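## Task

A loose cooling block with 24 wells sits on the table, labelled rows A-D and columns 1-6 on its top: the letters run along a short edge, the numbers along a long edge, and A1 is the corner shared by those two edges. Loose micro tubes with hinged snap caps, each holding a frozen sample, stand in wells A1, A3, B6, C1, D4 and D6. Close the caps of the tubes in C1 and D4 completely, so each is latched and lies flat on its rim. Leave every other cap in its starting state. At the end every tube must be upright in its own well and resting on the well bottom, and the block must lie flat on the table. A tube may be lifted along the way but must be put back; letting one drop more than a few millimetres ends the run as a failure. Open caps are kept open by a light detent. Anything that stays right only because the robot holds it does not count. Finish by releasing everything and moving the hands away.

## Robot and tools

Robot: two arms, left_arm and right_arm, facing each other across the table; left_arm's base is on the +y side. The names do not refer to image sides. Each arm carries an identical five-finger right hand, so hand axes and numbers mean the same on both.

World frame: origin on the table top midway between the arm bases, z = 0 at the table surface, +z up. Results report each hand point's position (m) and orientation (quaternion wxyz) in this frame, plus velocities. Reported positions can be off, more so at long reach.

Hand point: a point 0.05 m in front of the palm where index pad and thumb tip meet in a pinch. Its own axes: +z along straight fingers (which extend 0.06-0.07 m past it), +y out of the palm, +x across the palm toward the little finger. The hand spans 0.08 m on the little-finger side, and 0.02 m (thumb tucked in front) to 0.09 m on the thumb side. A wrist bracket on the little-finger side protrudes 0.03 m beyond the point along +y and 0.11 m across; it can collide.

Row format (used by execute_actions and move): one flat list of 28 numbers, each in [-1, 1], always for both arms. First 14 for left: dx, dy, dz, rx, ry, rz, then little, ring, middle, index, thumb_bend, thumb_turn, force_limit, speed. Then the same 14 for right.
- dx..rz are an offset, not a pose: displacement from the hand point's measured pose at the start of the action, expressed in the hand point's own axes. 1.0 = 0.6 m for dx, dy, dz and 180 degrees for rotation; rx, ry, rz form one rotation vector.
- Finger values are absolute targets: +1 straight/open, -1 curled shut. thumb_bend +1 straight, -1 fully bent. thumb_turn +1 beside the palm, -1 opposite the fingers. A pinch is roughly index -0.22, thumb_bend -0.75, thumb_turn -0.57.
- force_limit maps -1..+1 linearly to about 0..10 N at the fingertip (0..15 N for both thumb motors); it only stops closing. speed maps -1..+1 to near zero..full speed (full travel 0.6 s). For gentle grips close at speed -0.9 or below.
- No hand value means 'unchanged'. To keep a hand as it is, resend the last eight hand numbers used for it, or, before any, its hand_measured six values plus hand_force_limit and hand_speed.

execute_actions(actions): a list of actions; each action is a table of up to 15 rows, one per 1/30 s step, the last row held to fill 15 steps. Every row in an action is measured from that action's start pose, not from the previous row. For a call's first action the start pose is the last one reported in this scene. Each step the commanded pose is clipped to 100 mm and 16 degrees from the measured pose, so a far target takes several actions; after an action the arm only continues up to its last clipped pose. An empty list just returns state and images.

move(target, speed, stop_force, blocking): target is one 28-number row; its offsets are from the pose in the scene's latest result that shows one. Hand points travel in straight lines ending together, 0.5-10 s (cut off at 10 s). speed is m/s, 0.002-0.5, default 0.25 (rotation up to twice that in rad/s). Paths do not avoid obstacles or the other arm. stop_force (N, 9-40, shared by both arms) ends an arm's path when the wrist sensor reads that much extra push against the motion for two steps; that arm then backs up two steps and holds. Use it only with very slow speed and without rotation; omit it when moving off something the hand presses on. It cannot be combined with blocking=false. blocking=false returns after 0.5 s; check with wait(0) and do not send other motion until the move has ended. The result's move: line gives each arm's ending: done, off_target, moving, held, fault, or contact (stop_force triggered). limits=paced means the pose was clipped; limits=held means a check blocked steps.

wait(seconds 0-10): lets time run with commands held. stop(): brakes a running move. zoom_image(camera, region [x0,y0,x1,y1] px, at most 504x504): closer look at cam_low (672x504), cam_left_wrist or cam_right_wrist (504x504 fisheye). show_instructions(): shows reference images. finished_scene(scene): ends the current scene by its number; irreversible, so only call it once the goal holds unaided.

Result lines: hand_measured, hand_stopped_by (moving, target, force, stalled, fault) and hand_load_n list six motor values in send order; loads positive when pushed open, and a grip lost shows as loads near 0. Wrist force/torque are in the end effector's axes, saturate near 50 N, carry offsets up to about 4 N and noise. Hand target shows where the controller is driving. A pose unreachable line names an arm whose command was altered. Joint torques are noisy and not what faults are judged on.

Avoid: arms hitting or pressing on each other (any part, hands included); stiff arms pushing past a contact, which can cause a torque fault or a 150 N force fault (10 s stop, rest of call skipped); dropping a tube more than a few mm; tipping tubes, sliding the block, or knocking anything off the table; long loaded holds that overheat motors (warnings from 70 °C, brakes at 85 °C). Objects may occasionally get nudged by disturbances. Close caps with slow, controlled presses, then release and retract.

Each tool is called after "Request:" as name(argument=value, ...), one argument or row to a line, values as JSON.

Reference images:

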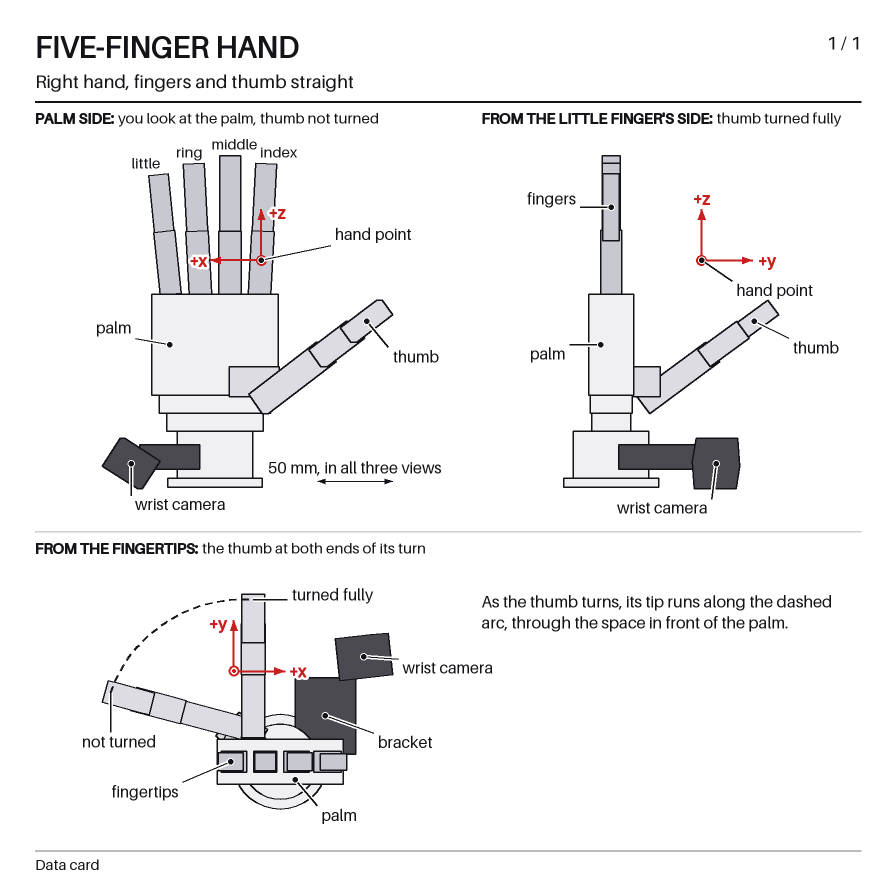

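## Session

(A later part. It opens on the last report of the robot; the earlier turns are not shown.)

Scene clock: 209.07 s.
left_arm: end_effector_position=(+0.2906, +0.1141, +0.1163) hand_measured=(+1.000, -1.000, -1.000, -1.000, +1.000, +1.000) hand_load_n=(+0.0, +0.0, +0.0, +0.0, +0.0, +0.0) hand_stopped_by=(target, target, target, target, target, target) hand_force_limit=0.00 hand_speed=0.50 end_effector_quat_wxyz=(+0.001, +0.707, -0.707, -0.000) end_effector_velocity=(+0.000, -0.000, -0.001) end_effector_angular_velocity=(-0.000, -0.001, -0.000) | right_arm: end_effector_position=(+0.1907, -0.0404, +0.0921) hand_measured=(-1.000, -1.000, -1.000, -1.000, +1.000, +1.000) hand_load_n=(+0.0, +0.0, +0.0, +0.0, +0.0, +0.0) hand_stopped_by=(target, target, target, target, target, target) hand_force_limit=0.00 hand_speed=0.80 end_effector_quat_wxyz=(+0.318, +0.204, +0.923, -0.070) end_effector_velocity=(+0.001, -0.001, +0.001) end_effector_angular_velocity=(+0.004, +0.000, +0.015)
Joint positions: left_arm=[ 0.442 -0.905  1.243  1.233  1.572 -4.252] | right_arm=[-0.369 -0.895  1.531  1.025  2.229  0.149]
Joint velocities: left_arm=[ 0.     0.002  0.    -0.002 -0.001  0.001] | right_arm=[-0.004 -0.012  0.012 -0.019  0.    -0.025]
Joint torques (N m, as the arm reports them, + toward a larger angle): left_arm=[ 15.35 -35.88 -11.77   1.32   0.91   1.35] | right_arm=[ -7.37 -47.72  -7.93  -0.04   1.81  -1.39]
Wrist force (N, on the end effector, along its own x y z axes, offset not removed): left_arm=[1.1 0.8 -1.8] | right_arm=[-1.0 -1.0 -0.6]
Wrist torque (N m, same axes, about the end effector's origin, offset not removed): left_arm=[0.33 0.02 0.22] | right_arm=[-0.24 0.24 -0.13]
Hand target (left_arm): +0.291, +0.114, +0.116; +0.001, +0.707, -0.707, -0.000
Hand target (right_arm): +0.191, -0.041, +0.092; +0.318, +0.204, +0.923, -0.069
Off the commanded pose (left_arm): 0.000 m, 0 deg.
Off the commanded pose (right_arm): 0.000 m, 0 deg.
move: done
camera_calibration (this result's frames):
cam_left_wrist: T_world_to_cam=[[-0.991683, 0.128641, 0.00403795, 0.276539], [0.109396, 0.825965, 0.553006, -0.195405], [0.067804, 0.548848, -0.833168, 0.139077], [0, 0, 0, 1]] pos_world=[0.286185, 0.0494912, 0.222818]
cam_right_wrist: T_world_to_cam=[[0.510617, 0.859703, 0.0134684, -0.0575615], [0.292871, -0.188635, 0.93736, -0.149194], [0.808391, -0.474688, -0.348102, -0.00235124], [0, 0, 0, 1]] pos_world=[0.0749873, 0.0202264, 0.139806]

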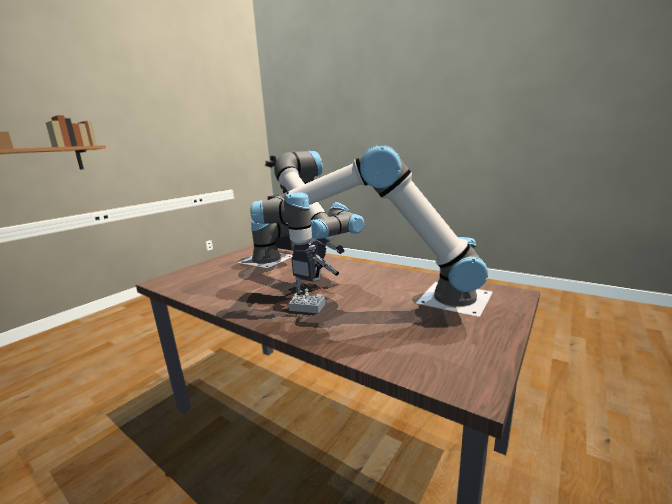

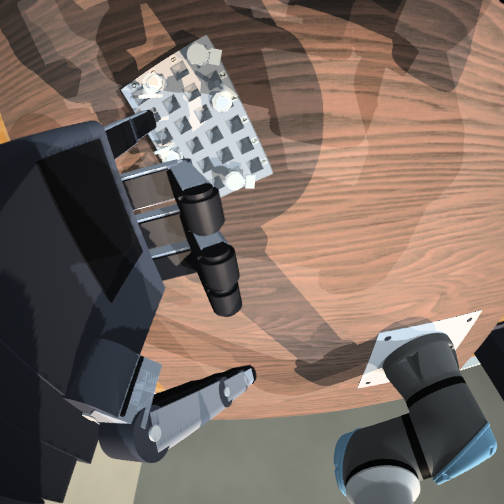

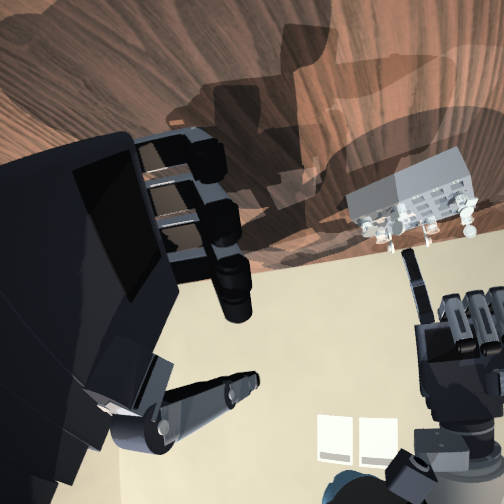

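Request:
move(
  target=[0.016,0.0025,-0.0022,0,-0.0306,0, 1,-1,-1,-1,1,1,0,0.5, 0,0,0,0,0,0, -1,-1,-1,-1,1,1,0,0.8],
  speed=0.05,
)

Scene clock: 246.07 s.
left_arm: end_effector_position=(+0.2891, +0.1047, +0.1176) hand_measured=(+1.000, -1.000, -1.000, -1.000, +1.000, +1.000) hand_load_n=(+0.0, +0.0, +0.0, +0.0, +0.0, +0.0) hand_stopped_by=(target, target, target, target, target, target) hand_force_limit=0.00 hand_speed=0.50 end_effector_quat_wxyz=(-0.033, +0.706, -0.707, -0.034) end_effector_velocity=(-0.000, -0.002, +0.000) end_effector_angular_velocity=(+0.014, +0.000, -0.000) | right_arm: end_effector_position=(+0.1907, -0.0404, +0.0921) hand_measured=(-1.000, -1.000, -1.000, -1.000, +1.000, +1.000) hand_load_n=(+0.0, +0.0, +0.0, +0.0, +0.0, +0.0) hand_stopped_by=(target, target, target, target, target, target) hand_force_limit=0.00 hand_speed=0.80 end_effector_quat_wxyz=(+0.318, +0.204, +0.923, -0.070) end_effector_velocity=(+0.000, +0.000, +0.001) end_effector_angular_velocity=(+0.001, -0.001, -0.001)
Joint positions: left_arm=[ 0.413 -0.836  1.154  1.338  1.532 -4.282] | right_arm=[-0.369 -0.895  1.531  1.025  2.229  0.149]
Joint velocities: left_arm=[-0.004  0.011 -0.015  0.017 -0.005 -0.004] | right_arm=[-0.    -0.001 -0.001  0.     0.     0.001]
Joint torques (N m, as the arm reports them, + toward a larger angle): left_arm=[-12.98 -38.85 -25.38   4.73  -2.8   -2.09] | right_arm=[  6.78 -32.3  -20.46   4.1    2.35   1.57]
Wrist force (N, on the end effector, along its own x y z axes, offset not removed): left_arm=[1.5 -2.7 1.7] | right_arm=[-2.9 -1.5 0.4]
Wrist torque (N m, same axes, about the end effector's origin, offset not removed): left_arm=[-0.46 -0.37 0.05] | right_arm=[-0.41 0.43 -0.20]
Hand target (left_arm): +0.289, +0.105, +0.118; -0.033, +0.706, -0.707, -0.034
Hand target (right_arm): +0.191, -0.040, +0.092; +0.318, +0.204, +0.923, -0.070
Off the commanded pose (left_arm): 0.000 m, 0 deg.
Off the commanded pose (right_arm): 0.000 m, 0 deg.
move: done
camera_calibration (this result's frames):
cam_left_wrist: T_world_to_cam=[[-0.99166, 0.127884, 0.0160313, 0.274918], [0.109476, 0.770147, 0.628402, -0.191225], [0.0680159, 0.624916, -0.777724, 0.130887], [0, 0, 0, 1]] pos_world=[0.284657, 0.0303211, 0.217553]
cam_right_wrist: T_world_to_cam=[[0.510595, 0.859716, 0.0134675, -0.0575549], [0.292897, -0.188639, 0.937351, -0.149196], [0.808396, -0.474662, -0.348127, -0.00235021], [0, 0, 0, 1]] pos_world=[0.0749863, 0.0202211, 0.139806]

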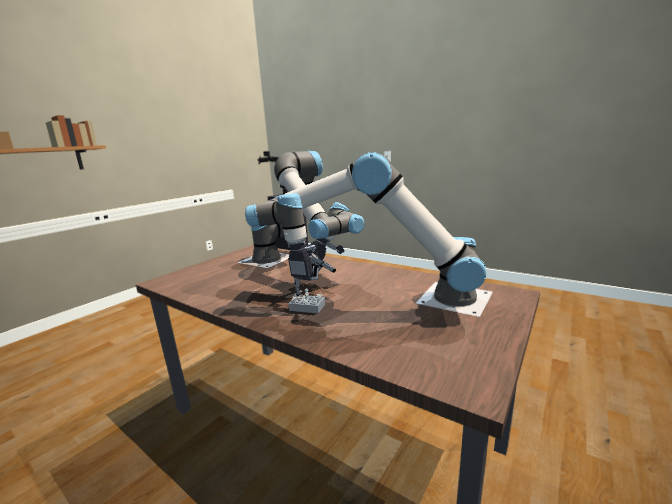

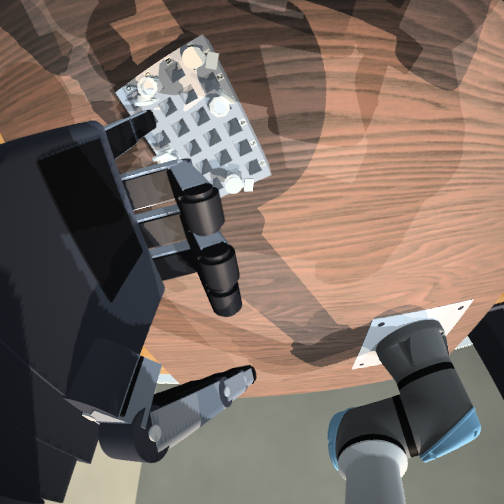

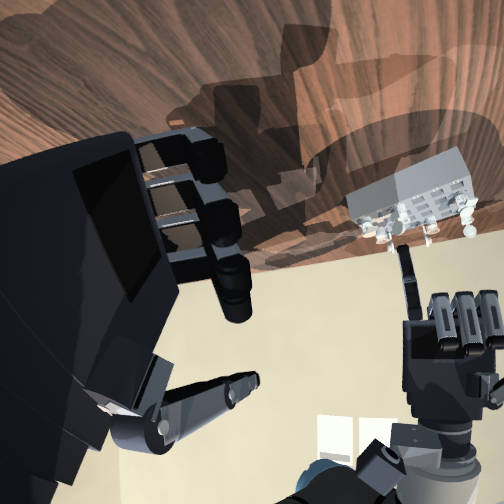

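Request:
zoom_image(
  camera="cam_right_wrist",
  region=[355, 205, 455, 275],
)

Request:
zoom_image(
  camera="cam_left_wrist",
  region=[110, 60, 200, 150],
)

Region (355, 205, 455, 275) of cam_right_wrist's 504x504 image, scaled by 5.040, with more detail than that image has; it fills the top 353 rows of this view, and the rest is white.

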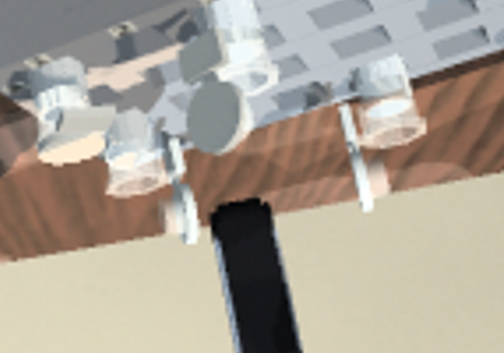

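Region (110, 60, 200, 150) of cam_left_wrist's 504x504 image, scaled by 5.600, with more detail than that image has.

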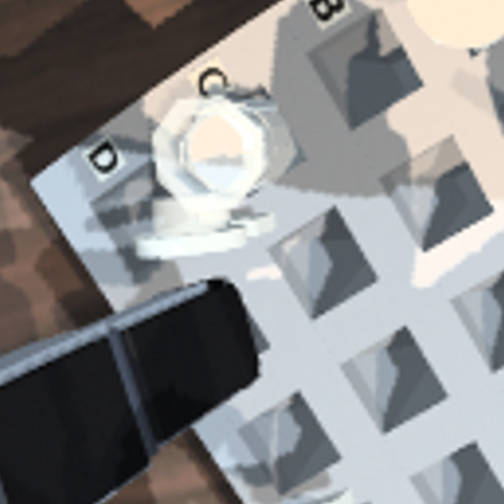

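Request:
move(
  target=[0.01825,0.0027,-0.00176,0,0,0, 1,-1,-1,-1,1,1,0,0.5, 0,0,0,0,0,0, -1,-1,-1,-1,1,1,0,0.8],
  speed=0.012,
)

Request:
zoom_image(
  camera="cam_right_wrist",
  region=[355, 205, 455, 275],
)

Request:
zoom_image(
  camera="cam_left_wrist",
  region=[110, 60, 200, 150],
)

Scene clock: 251.27 s.
left_arm: end_effector_position=(+0.2875, +0.0939, +0.1177) hand_measured=(+1.000, -1.000, -1.000, -1.000, +1.000, +1.000) hand_load_n=(+0.0, +0.0, +0.0, +0.0, +0.0, +0.0) hand_stopped_by=(target, target, target, target, target, target) hand_force_limit=0.00 hand_speed=0.50 end_effector_quat_wxyz=(-0.033, +0.706, -0.707, -0.034) end_effector_velocity=(-0.000, -0.003, -0.000) end_effector_angular_velocity=(-0.003, -0.001, +0.001) | right_arm: end_effector_position=(+0.1907, -0.0404, +0.0921) hand_measured=(-1.000, -1.000, -1.000, -1.000, +1.000, +1.000) hand_load_n=(+0.0, +0.0, +0.0, +0.0, +0.0, +0.0) hand_stopped_by=(target, target, target, target, target, target) hand_force_limit=0.00 hand_speed=0.80 end_effector_quat_wxyz=(+0.318, +0.204, +0.923, -0.070) end_effector_velocity=(-0.000, -0.000, -0.000) end_effector_angular_velocity=(+0.001, +0.001, -0.000)
Joint positions: left_arm=[ 0.403 -0.817  1.121  1.354  1.533 -4.292] | right_arm=[-0.369 -0.895  1.531  1.025  2.229  0.149]
Joint velocities: left_arm=[-0.002  0.004 -0.009  0.001  0.    -0.003] | right_arm=[ 0.    -0.001  0.    -0.    -0.001  0.001]
Joint torques (N m, as the arm reports them, + toward a larger angle): left_arm=[-13.57 -39.41 -26.79   4.58   2.8   -1.79] | right_arm=[  4.97 -38.85 -15.08   2.72   1.6   -0.46]
Wrist force (N, on the end effector, along its own x y z axes, offset not removed): left_arm=[-0.7 1.4 2.5] | right_arm=[-1.6 -1.7 -1.4]
Wrist torque (N m, same axes, about the end effector's origin, offset not removed): left_arm=[0.11 -0.04 0.04] | right_arm=[-0.25 0.36 -0.17]
Hand target (left_arm): +0.287, +0.094, +0.118; -0.033, +0.706, -0.707, -0.034
Hand target (right_arm): +0.191, -0.040, +0.092; +0.318, +0.204, +0.923, -0.070
Off the commanded pose (left_arm): 0.000 m, 0 deg.
Off the commanded pose (right_arm): 0.000 m, 0 deg.
move: done
camera_calibration (this result's frames):
cam_left_wrist: T_world_to_cam=[[-0.991659, 0.127886, 0.0160343, 0.274702], [0.10948, 0.770147, 0.628401, -0.182804], [0.0680148, 0.624915, -0.777724, 0.137721], [0, 0, 0, 1]] pos_world=[0.283057, 0.0195918, 0.217579]
cam_right_wrist: T_world_to_cam=[[0.510617, 0.859703, 0.0134684, -0.0575613], [0.292871, -0.188635, 0.93736, -0.149194], [0.808391, -0.474687, -0.348103, -0.00235128], [0, 0, 0, 1]] pos_world=[0.0749873, 0.0202263, 0.139806]

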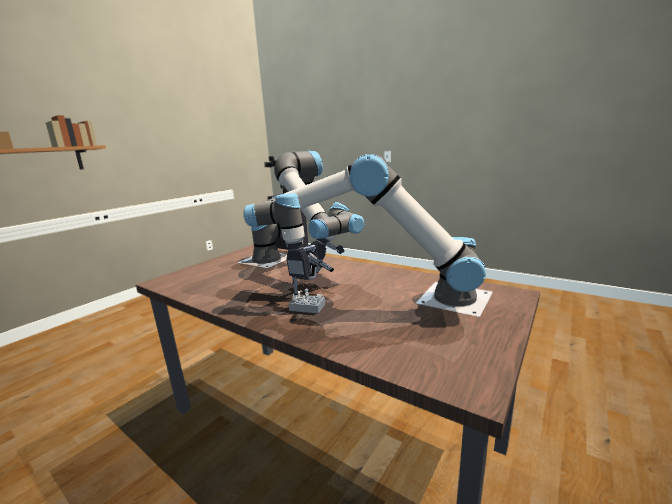

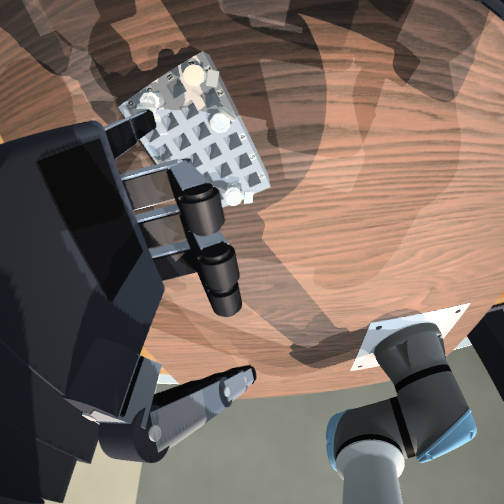

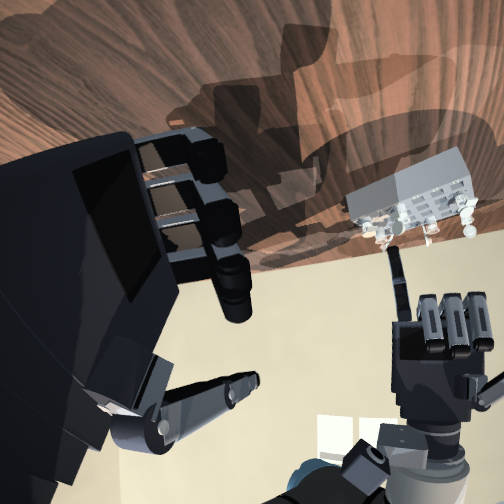

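Region (355, 205, 455, 275) of cam_right_wrist's 504x504 image, scaled by 5.040, with more detail than that image has; it fills the top 353 rows of this view, and the rest is white.

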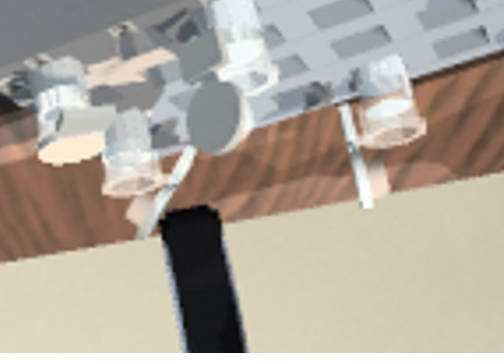

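Region (110, 60, 200, 150) of cam_left_wrist's 504x504 image, scaled by 5.600, with more detail than that image has.

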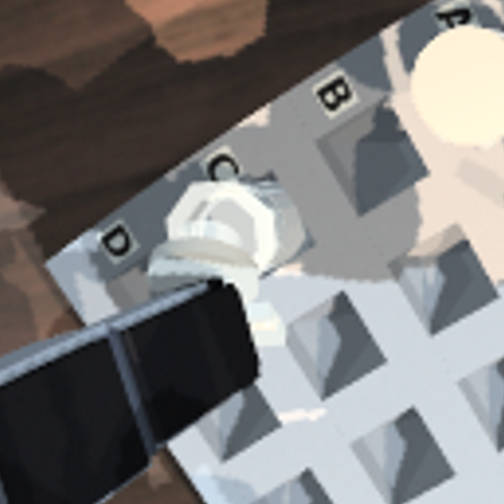

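Request:
move(
  target=[0.01825,0.0025,-0.00176,0,0,0, 1,-1,-1,-1,1,1,0,0.5, 0,0,0,0,0,0, -1,-1,-1,-1,1,1,0,0.8],
  speed=0.012,
)

Request:
zoom_image(
  camera="cam_right_wrist",
  region=[355, 205, 455, 275],
)

Request:
zoom_image(
  camera="cam_left_wrist",
  region=[110, 70, 200, 160],
)

Scene clock: 255.77 s.
left_arm: end_effector_position=(+0.2860, +0.0832, +0.1177) hand_measured=(+1.000, -1.000, -1.000, -1.000, +1.000, +1.000) hand_load_n=(+0.0, +0.0, +0.0, +0.0, +0.0, +0.0) hand_stopped_by=(target, target, target, target, target, target) hand_force_limit=0.00 hand_speed=0.50 end_effector_quat_wxyz=(-0.033, +0.706, -0.707, -0.034) end_effector_velocity=(-0.001, -0.002, -0.000) end_effector_angular_velocity=(-0.000, +0.001, -0.000) | right_arm: end_effector_position=(+0.1907, -0.0404, +0.0921) hand_measured=(-1.000, -1.000, -1.000, -1.000, +1.000, +1.000) hand_load_n=(+0.0, +0.0, +0.0, +0.0, +0.0, +0.0) hand_stopped_by=(target, target, target, target, target, target) hand_force_limit=0.00 hand_speed=0.80 end_effector_quat_wxyz=(+0.318, +0.204, +0.923, -0.070) end_effector_velocity=(-0.000, -0.000, -0.000) end_effector_angular_velocity=(-0.001, -0.001, +0.001)
Joint positions: left_arm=[ 0.393 -0.797  1.085  1.369  1.534 -4.302] | right_arm=[-0.369 -0.895  1.531  1.025  2.229  0.149]
Joint velocities: left_arm=[-0.002  0.005 -0.008  0.003  0.001 -0.002] | right_arm=[ 0.     0.     0.    -0.     0.001 -0.   ]
Joint torques (N m, as the arm reports them, + toward a larger angle): left_arm=[-14.87 -41.08 -30.21   4.53   2.88  -2.03] | right_arm=[ -2.28 -41.28 -12.8    1.53   0.16   0.38]
Wrist force (N, on the end effector, along its own x y z axes, offset not removed): left_arm=[-1.1 1.1 1.0] | right_arm=[-1.9 -1.4 -1.9]
Wrist torque (N m, same axes, about the end effector's origin, offset not removed): left_arm=[0.03 0.00 0.09] | right_arm=[-0.27 0.33 -0.12]
Hand target (left_arm): +0.286, +0.083, +0.118; -0.033, +0.706, -0.707, -0.034
Hand target (right_arm): +0.191, -0.040, +0.092; +0.318, +0.204, +0.923, -0.070
Off the commanded pose (left_arm): 0.000 m, 0 deg.
Off the commanded pose (right_arm): 0.000 m, 0 deg.
move: done
camera_calibration (this result's frames):
cam_left_wrist: T_world_to_cam=[[-0.991659, 0.127889, 0.016029, 0.274603], [0.109482, 0.770174, 0.628367, -0.174392], [0.0680159, 0.624881, -0.777752, 0.144553], [0, 0, 0, 1]] pos_world=[0.281573, 0.00886566, 0.217607]
cam_right_wrist: T_world_to_cam=[[0.510585, 0.859722, 0.0134674, -0.0575521], [0.2929, -0.188635, 0.937351, -0.149194], [0.808401, -0.474653, -0.348127, -0.00234532], [0, 0, 0, 1]] pos_world=[0.0749802, 0.0202223, 0.139806]

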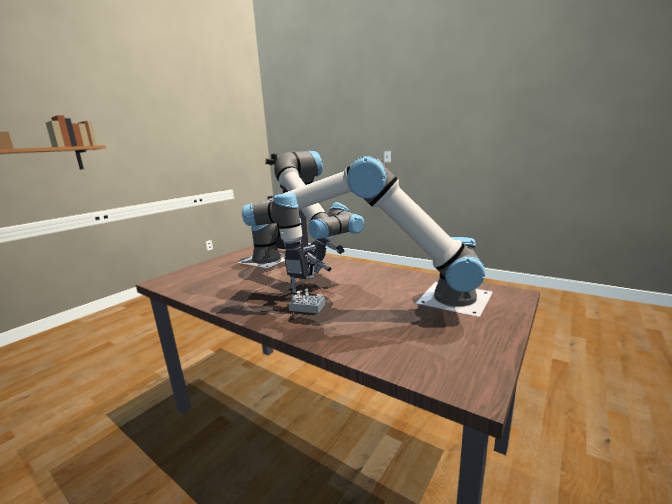

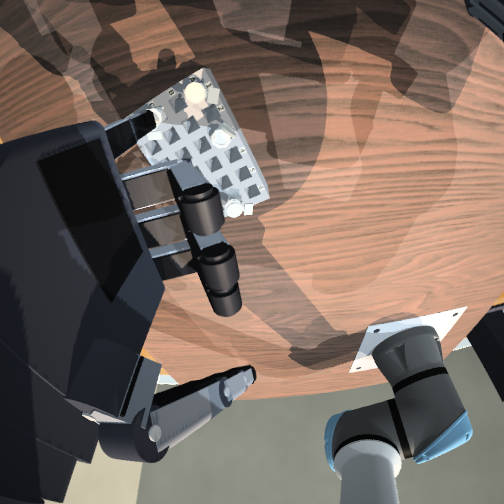

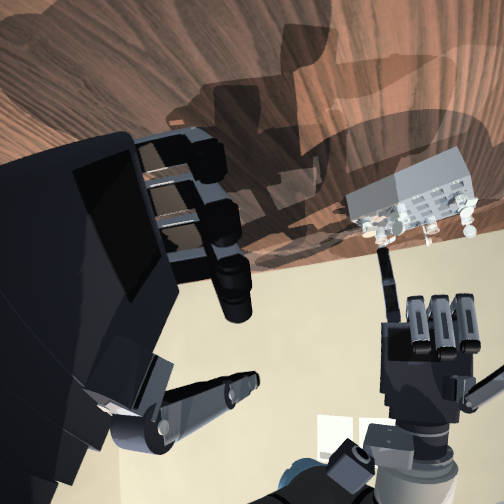

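Region (355, 205, 455, 275) of cam_right_wrist's 504x504 image, scaled by 5.040, with more detail than that image has; it fills the top 353 rows of this view, and the rest is white.

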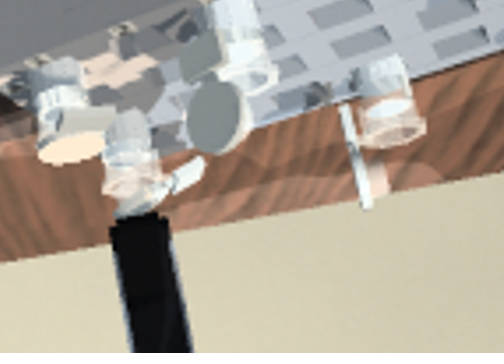

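Region (110, 70, 200, 160) of cam_left_wrist's 504x504 image, scaled by 5.600, with more detail than that image has.

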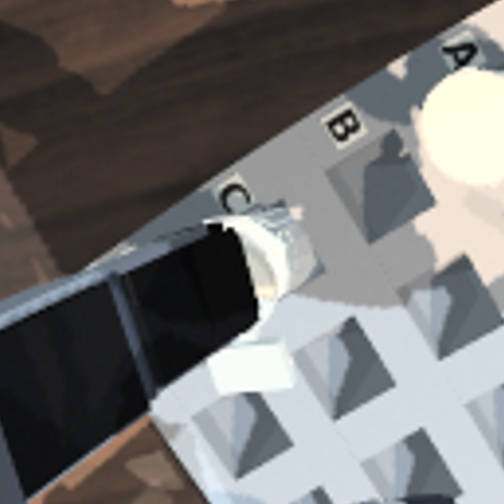

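Request:
move(
  target=[0.0016,0,0.0166,0,0,0, 1,-1,-1,-1,1,1,0,0.5, 0,0,0,0,0,0, -1,-1,-1,-1,1,1,0,0.8],
  speed=0.004,
  stop_force=12,
)

Request:
zoom_image(
  camera="cam_right_wrist",
  region=[355, 205, 455, 275],
)

Request:
zoom_image(
  camera="cam_left_wrist",
  region=[110, 70, 200, 160],
)

Scene clock: 262.23 s.
left_arm: end_effector_position=(+0.2860, +0.0831, +0.1112) hand_measured=(+1.000, -1.000, -1.000, -1.000, +1.000, +1.000) hand_load_n=(-1.0, +0.0, +0.0, +0.0, +0.0, +0.0) hand_stopped_by=(target, target, target, target, target, target) hand_force_limit=0.00 hand_speed=0.50 end_effector_quat_wxyz=(-0.033, +0.706, -0.707, -0.034) end_effector_velocity=(-0.001, +0.001, +0.001) end_effector_angular_velocity=(+0.004, +0.002, +0.000) | right_arm: end_effector_position=(+0.1907, -0.0404, +0.0921) hand_measured=(-1.000, -1.000, -1.000, -1.000, +1.000, +1.000) hand_load_n=(+0.0, +0.0, +0.0, +0.0, +0.0, +0.0) hand_stopped_by=(target, target, target, target, target, target) hand_force_limit=0.00 hand_speed=0.80 end_effector_quat_wxyz=(+0.318, +0.204, +0.923, -0.070) end_effector_velocity=(-0.000, +0.000, +0.000) end_effector_angular_velocity=(+0.002, +0.002, -0.000)
Joint positions: left_arm=[ 0.393 -0.792  1.093  1.356  1.534 -4.302] | right_arm=[-0.369 -0.895  1.531  1.025  2.229  0.149]
Joint velocities: left_arm=[-0.     0.    -0.001  0.006  0.    -0.   ] | right_arm=[ 0.    -0.001 -0.    -0.    -0.002  0.   ]
Joint torques (N m, as the arm reports them, + toward a larger angle): left_arm=[ 14.03 -45.4  -21.19   2.26   1.57   1.39] | right_arm=[ -3.27 -39.94 -14.22   2.48   1.4   -1.02]
Wrist force (N, on the end effector, along its own x y z axes, offset not removed): left_arm=[-0.9 -0.2 -16.1] | right_arm=[-1.5 -2.2 -0.3]
Wrist torque (N m, same axes, about the end effector's origin, offset not removed): left_arm=[0.71 0.93 0.13] | right_arm=[-0.44 0.29 -0.22]
Hand target (left_arm): +0.286, +0.083, +0.112; -0.033, +0.706, -0.707, -0.034
Hand target (right_arm): +0.191, -0.040, +0.092; +0.318, +0.204, +0.923, -0.070
Off the commanded pose (left_arm): 0.003 m, 0 deg.
Off the commanded pose (right_arm): 0.000 m, 0 deg.
move: contact (left_arm)
camera_calibration (this result's frames):
cam_left_wrist: T_world_to_cam=[[-0.991656, 0.127902, 0.0161215, 0.274658], [0.109542, 0.770091, 0.628459, -0.170253], [0.0679664, 0.624981, -0.777675, 0.13954], [0, 0, 0, 1]] pos_world=[0.281533, 0.00877136, 0.211086]
cam_right_wrist: T_world_to_cam=[[0.510617, 0.859703, 0.0134687, -0.0575613], [0.292872, -0.188635, 0.93736, -0.149194], [0.808392, -0.474687, -0.348103, -0.00235116], [0, 0, 0, 1]] pos_world=[0.0749872, 0.0202263, 0.139806]

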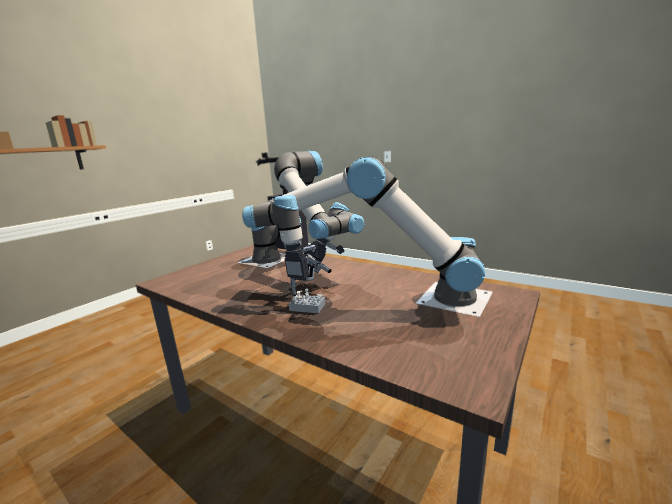

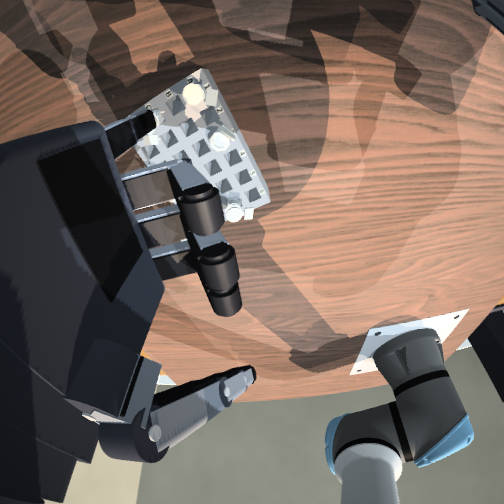

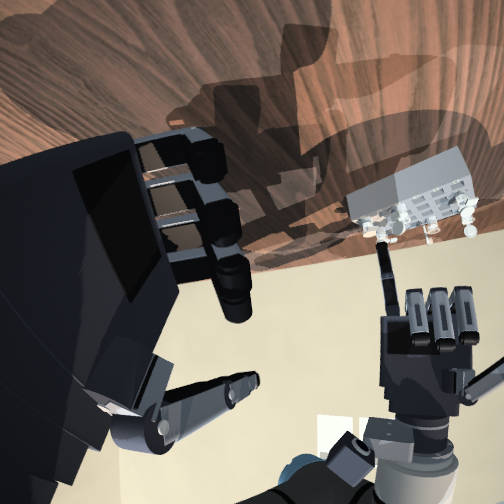

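Region (355, 205, 455, 275) of cam_right_wrist's 504x504 image, scaled by 5.040, with more detail than that image has; it fills the top 353 rows of this view, and the rest is white.

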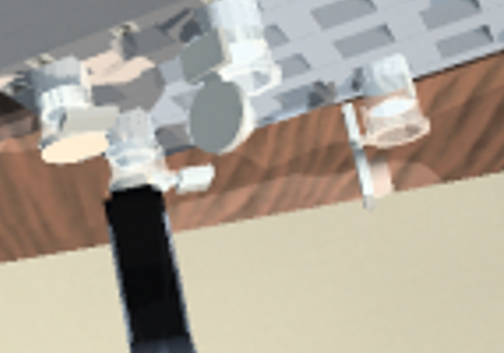

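Region (110, 70, 200, 160) of cam_left_wrist's 504x504 image, scaled by 5.600, with more detail than that image has.

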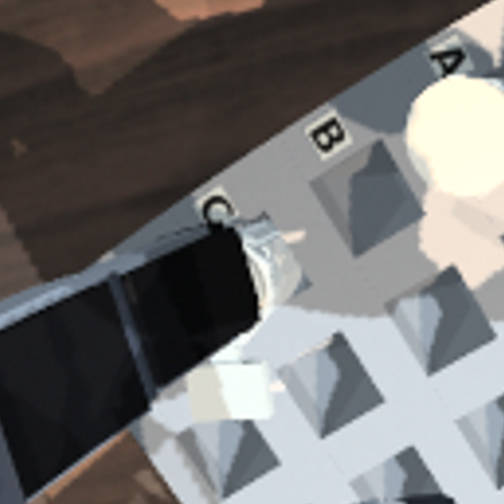

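Request:
move(
  target=[-0.00104,0,-0.0108,0,0,0, 1,-1,-1,-1,1,1,0,0.5, 0,0,0,0,0,0, -1,-1,-1,-1,1,1,0,0.8],
  speed=0.02,
)

Request:
zoom_image(
  camera="cam_right_wrist",
  region=[355, 215, 415, 260],
)

Scene clock: 266.17 s.
left_arm: end_effector_position=(+0.2860, +0.0831, +0.1174) hand_measured=(+1.000, -1.000, -1.000, -1.000, +1.000, +1.000) hand_load_n=(+0.0, +0.0, +0.0, +0.0, +0.0, +0.0) hand_stopped_by=(target, target, target, target, target, target) hand_force_limit=0.00 hand_speed=0.50 end_effector_quat_wxyz=(-0.033, +0.706, -0.707, -0.034) end_effector_velocity=(+0.000, -0.000, +0.002) end_effector_angular_velocity=(-0.001, -0.001, +0.001) | right_arm: end_effector_position=(+0.1907, -0.0404, +0.0921) hand_measured=(-1.000, -1.000, -1.000, -1.000, +1.000, +1.000) hand_load_n=(+0.0, +0.0, +0.0, +0.0, +0.0, +0.0) hand_stopped_by=(target, target, target, target, target, target) hand_force_limit=0.00 hand_speed=0.80 end_effector_quat_wxyz=(+0.318, +0.204, +0.923, -0.070) end_effector_velocity=(-0.001, -0.001, -0.000) end_effector_angular_velocity=(-0.002, +0.001, +0.001)
Joint positions: left_arm=[ 0.393 -0.797  1.085  1.369  1.534 -4.302] | right_arm=[-0.369 -0.895  1.531  1.025  2.229  0.149]
Joint velocities: left_arm=[ 0.    -0.002 -0.003  0.004 -0.001 -0.001] | right_arm=[ 0.    -0.001  0.003  0.    -0.    -0.001]
Joint torques (N m, as the arm reports them, + toward a larger angle): left_arm=[ -8.47 -61.84 -27.32   4.4    1.46  -0.33] | right_arm=[ -2.52 -43.62 -11.14   1.12  -0.08  -0.26]
Wrist force (N, on the end effector, along its own x y z axes, offset not removed): left_arm=[0.6 -2.7 3.2] | right_arm=[-1.5 -1.4 0.2]
Wrist torque (N m, same axes, about the end effector's origin, offset not removed): left_arm=[-0.79 -0.19 -0.07] | right_arm=[-0.30 0.30 -0.13]
Hand target (left_arm): +0.286, +0.083, +0.118; -0.033, +0.706, -0.707, -0.034
Hand target (right_arm): +0.191, -0.040, +0.092; +0.318, +0.204, +0.923, -0.070
Off the commanded pose (left_arm): 0.000 m, 0 deg.
Off the commanded pose (right_arm): 0.000 m, 0 deg.
move: done
camera_calibration (this result's frames):
cam_left_wrist: T_world_to_cam=[[-0.991656, 0.127898, 0.0161144, 0.274554], [0.109535, 0.770098, 0.628451, -0.174177], [0.0679677, 0.624973, -0.777682, 0.144387], [0, 0, 0, 1]] pos_world=[0.281528, 0.00878085, 0.217325]
cam_right_wrist: T_world_to_cam=[[0.510586, 0.859721, 0.0134672, -0.0575522], [0.292899, -0.188635, 0.937351, -0.149194], [0.808401, -0.474653, -0.348126, -0.00234538], [0, 0, 0, 1]] pos_world=[0.0749802, 0.0202223, 0.139806]

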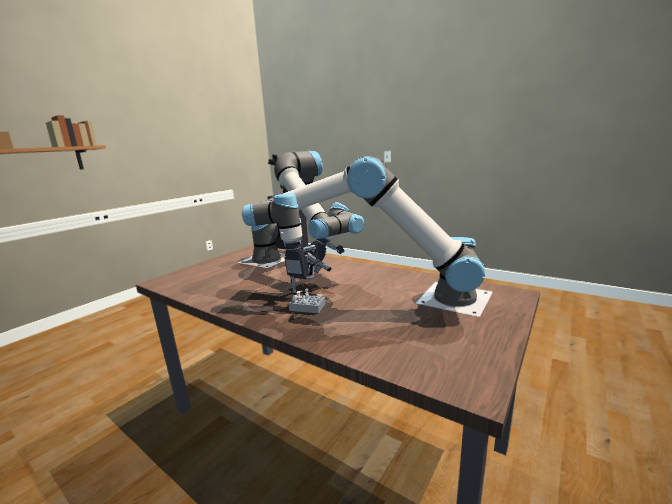

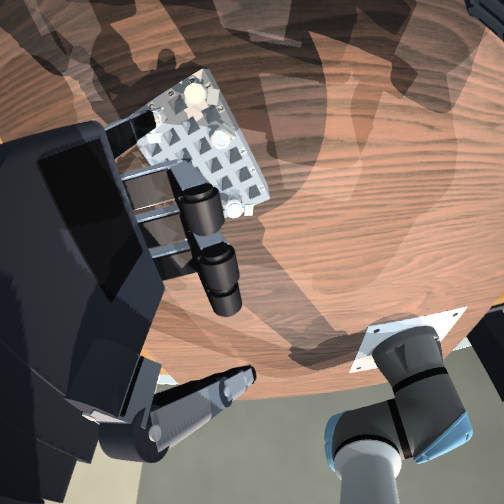

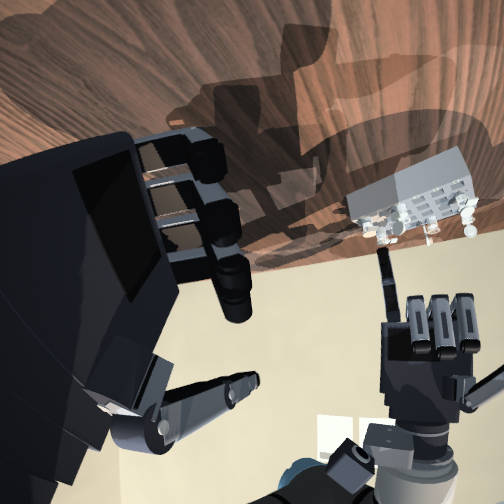

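Region (355, 215, 415, 260) of cam_right_wrist's 504x504 image, scaled by 8.400, with more detail than that image has; it fills the top 378 rows of this view, and the rest is white.

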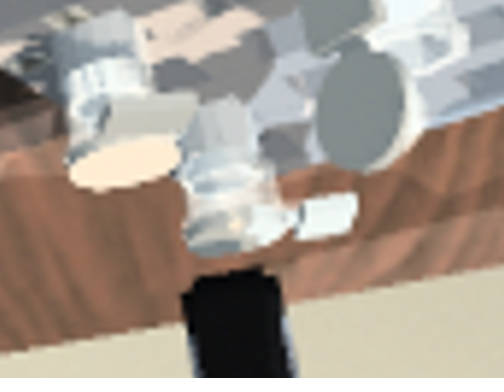

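Request:
move(
  target=[-0.0564,-0.0033,0.0050,0,0,0, 1,-1,-1,-1,1,1,0,0.5, 0,0,0,0,0,0, -1,-1,-1,-1,1,1,0,0.8],
  speed=0.05,
)

Request:
zoom_image(
  camera="cam_right_wrist",
  region=[365, 200, 465, 270],
)

Request:
zoom_image(
  camera="cam_left_wrist",
  region=[110, 50, 220, 180],
)

Scene clock: 280.40 s.
left_arm: end_effector_position=(+0.2880, +0.1169, +0.1176) hand_measured=(+1.000, -1.000, -1.000, -1.000, +1.000, +1.000) hand_load_n=(+0.0, +0.0, +0.0, +0.0, +0.0, +0.0) hand_stopped_by=(target, target, target, target, target, target) hand_force_limit=0.00 hand_speed=0.50 end_effector_quat_wxyz=(-0.033, +0.706, -0.707, -0.034) end_effector_velocity=(-0.000, +0.002, -0.000) end_effector_angular_velocity=(-0.000, -0.000, +0.000) | right_arm: end_effector_position=(+0.1907, -0.0404, +0.0921) hand_measured=(-1.000, -1.000, -1.000, -1.000, +1.000, +1.000) hand_load_n=(+0.0, +0.0, +0.0, +0.0, +0.0, +0.0) hand_stopped_by=(target, target, target, target, target, target) hand_force_limit=0.00 hand_speed=0.80 end_effector_quat_wxyz=(+0.318, +0.204, +0.923, -0.070) end_effector_velocity=(-0.000, +0.000, -0.000) end_effector_angular_velocity=(+0.001, +0.001, -0.000)
Joint positions: left_arm=[ 0.421 -0.862  1.199  1.319  1.532 -4.274] | right_arm=[-0.369 -0.895  1.531  1.025  2.229  0.149]
Joint velocities: left_arm=[ 0.001 -0.004  0.008 -0.004 -0.     0.001] | right_arm=[-0.    -0.001  0.    -0.    -0.002  0.   ]
Joint torques (N m, as the arm reports them, + toward a larger angle): left_arm=[ 16.01 -58.72 -11.31   0.94  -2.54   1.66] | right_arm=[ -2.77 -38.75 -15.19   2.62   1.52  -0.65]
Wrist force (N, on the end effector, along its own x y z axes, offset not removed): left_arm=[0.2 -0.1 1.4] | right_arm=[-1.0 -1.2 0.5]
Wrist torque (N m, same axes, about the end effector's origin, offset not removed): left_arm=[-0.22 -0.05 0.01] | right_arm=[-0.32 0.15 -0.16]
Hand target (left_arm): +0.288, +0.117, +0.118; -0.033, +0.706, -0.707, -0.034
Hand target (right_arm): +0.191, -0.040, +0.092; +0.318, +0.204, +0.923, -0.070
Off the commanded pose (left_arm): 0.000 m, 0 deg.
Off the commanded pose (right_arm): 0.000 m, 0 deg.
move: done
camera_calibration (this result's frames):
cam_left_wrist: T_world_to_cam=[[-0.991657, 0.127895, 0.0161223, 0.272235], [0.10953, 0.770032, 0.628534, -0.200476], [0.0679715, 0.625056, -0.777615, 0.123304], [0, 0, 0, 1]] pos_world=[0.283541, 0.0424838, 0.2175]
cam_right_wrist: T_world_to_cam=[[0.510616, 0.859703, 0.0134689, -0.0575613], [0.292872, -0.188635, 0.93736, -0.149195], [0.808392, -0.474686, -0.348103, -0.00235116], [0, 0, 0, 1]] pos_world=[0.0749873, 0.0202263, 0.139806]

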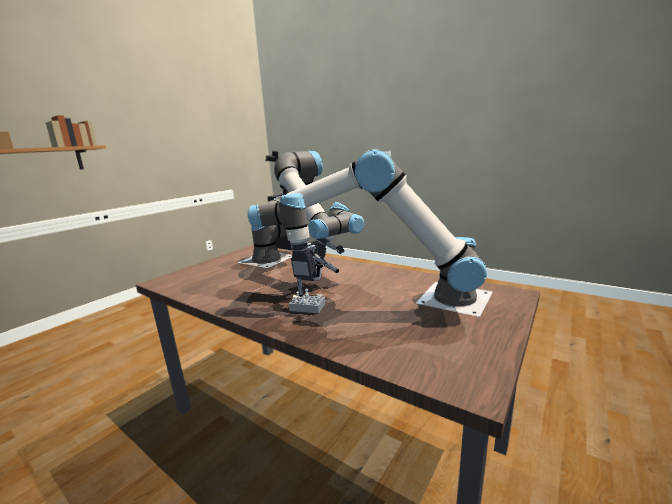

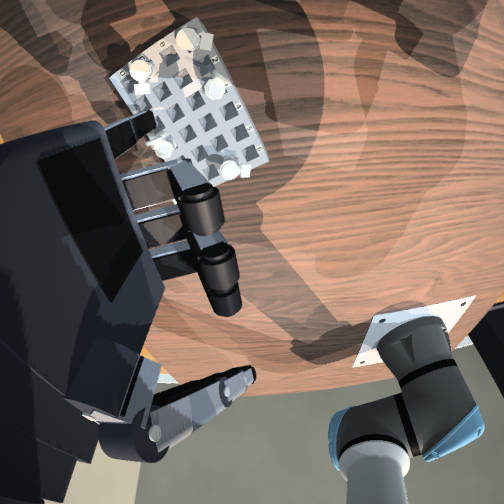

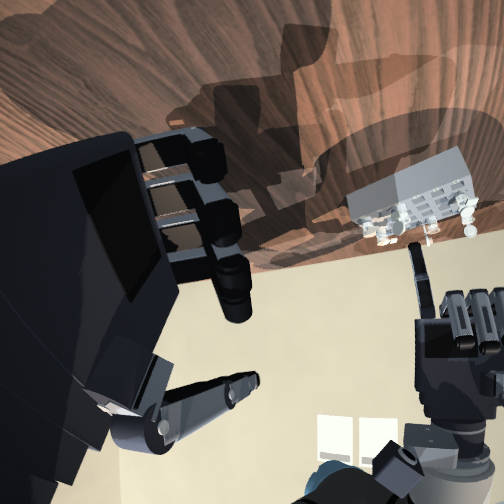

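Region (365, 200, 465, 270) of cam_right_wrist's 504x504 image, scaled by 5.040, with more detail than that image has; it fills the top 353 rows of this view, and the rest is white.

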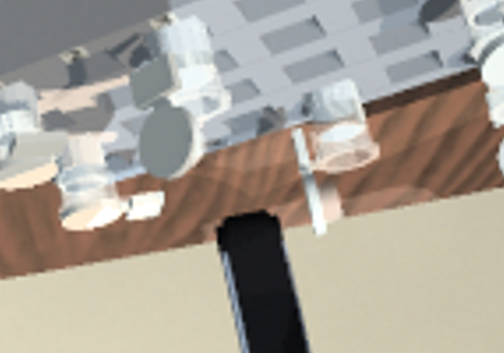

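Region (110, 50, 220, 180) of cam_left_wrist's 504x504 image, scaled by 3.877, with more detail than that image has; it fills the left 426 columns of this view, and the rest is white.

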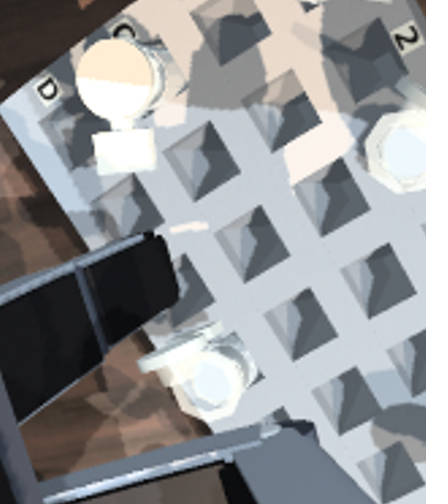

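Request:
move(
  target=[-0.0403,0.0028,0.0039,0,0,0, 1,-1,-1,-1,1,1,0,0.5, 0,0,0,0,0,0, -1,-1,-1,-1,1,1,0,0.8],
  speed=0.015,
)

Request:
zoom_image(
  camera="cam_right_wrist",
  region=[390, 190, 490, 260],
)

Request:
zoom_image(
  camera="cam_left_wrist",
  region=[110, 70, 210, 180],
)

Scene clock: 294.70 s.
left_arm: end_effector_position=(+0.2863, +0.1409, +0.1176) hand_measured=(+1.000, -1.000, -1.000, -1.000, +1.000, +1.000) hand_load_n=(+0.0, +0.0, +0.0, +0.0, +0.0, +0.0) hand_stopped_by=(target, target, target, target, target, target) hand_force_limit=0.00 hand_speed=0.50 end_effector_quat_wxyz=(-0.033, +0.706, -0.707, -0.034) end_effector_velocity=(-0.000, +0.002, -0.000) end_effector_angular_velocity=(-0.001, +0.000, -0.000) | right_arm: end_effector_position=(+0.1907, -0.0404, +0.0921) hand_measured=(-1.000, -1.000, -1.000, -1.000, +1.000, +1.000) hand_load_n=(+0.0, +0.0, +0.0, +0.0, +0.0, +0.0) hand_stopped_by=(target, target, target, target, target, target) hand_force_limit=0.00 hand_speed=0.80 end_effector_quat_wxyz=(+0.318, +0.204, +0.923, -0.070) end_effector_velocity=(+0.000, -0.001, -0.000) end_effector_angular_velocity=(-0.001, +0.001, -0.001)
Joint positions: left_arm=[ 0.437 -0.909  1.28   1.284  1.53  -4.258] | right_arm=[-0.369 -0.895  1.531  1.025  2.229  0.149]
Joint velocities: left_arm=[ 0.001 -0.004  0.007 -0.004  0.     0.001] | right_arm=[-0.001  0.     0.001 -0.    -0.     0.   ]
Joint torques (N m, as the arm reports them, + toward a larger angle): left_arm=[ 15.59 -56.73 -11.21   0.94  -2.46   1.37] | right_arm=[ -3.03 -38.31 -15.29   2.25   0.58   1.55]
Wrist force (N, on the end effector, along its own x y z axes, offset not removed): left_arm=[-0.4 0.2 -0.6] | right_arm=[-1.9 -0.7 -0.8]
Wrist torque (N m, same axes, about the end effector's origin, offset not removed): left_arm=[0.06 0.18 -0.02] | right_arm=[-0.15 0.39 -0.18]
Hand target (left_arm): +0.286, +0.141, +0.118; -0.033, +0.706, -0.707, -0.034
Hand target (right_arm): +0.191, -0.040, +0.092; +0.318, +0.204, +0.923, -0.070
Off the commanded pose (left_arm): 0.000 m, 0 deg.
Off the commanded pose (right_arm): 0.000 m, 0 deg.
move: done
camera_calibration (this result's frames):
cam_left_wrist: T_world_to_cam=[[-0.991657, 0.127891, 0.0161224, 0.267548], [0.109524, 0.769998, 0.628576, -0.21877], [0.0679752, 0.625098, -0.777581, 0.108338], [0, 0, 0, 1]] pos_world=[0.281912, 0.0665134, 0.217441]
cam_right_wrist: T_world_to_cam=[[0.510586, 0.859721, 0.0134673, -0.0575523], [0.292899, -0.188636, 0.937351, -0.149194], [0.808401, -0.474654, -0.348126, -0.00234539], [0, 0, 0, 1]] pos_world=[0.0749803, 0.0202223, 0.139806]

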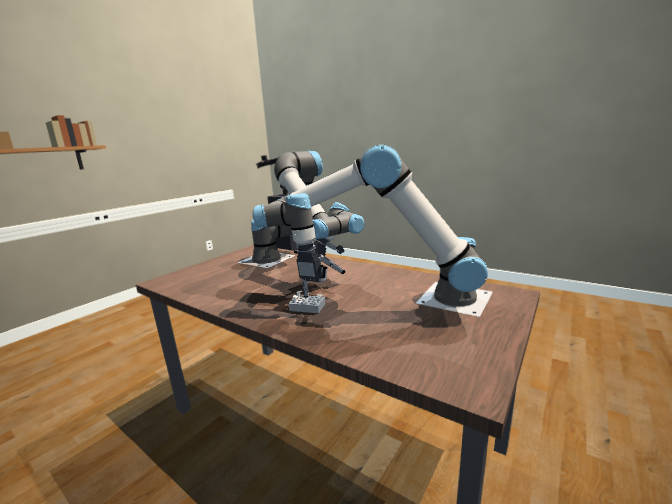

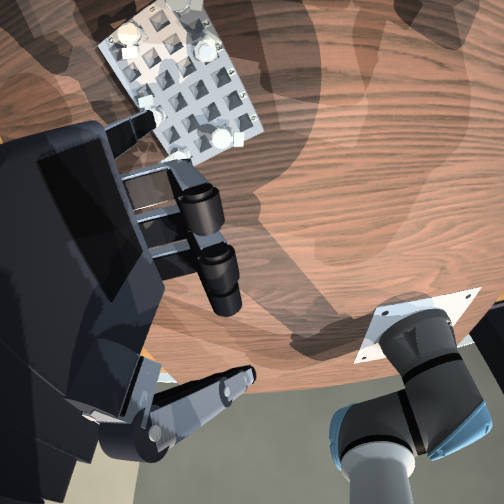

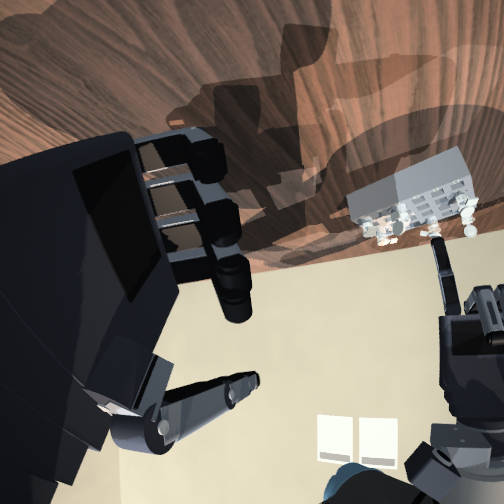

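Region (390, 190, 490, 260) of cam_right_wrist's 504x504 image, scaled by 5.040, with more detail than that image has; it fills the top 353 rows of this view, and the rest is white.

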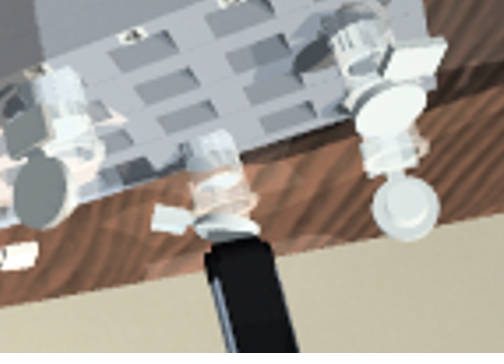

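Region (110, 70, 210, 180) of cam_left_wrist's 504x504 image, scaled by 4.582, with more detail than that image has; it fills the left 458 columns of this view, and the rest is white.

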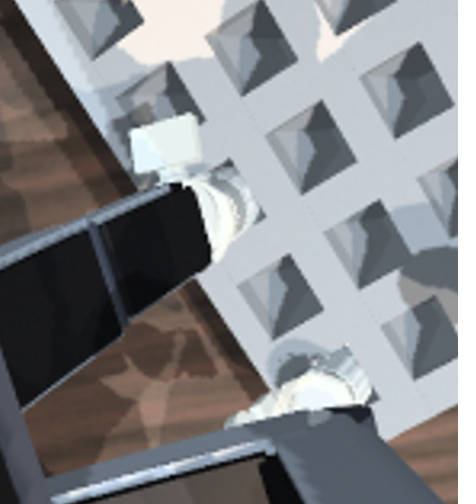

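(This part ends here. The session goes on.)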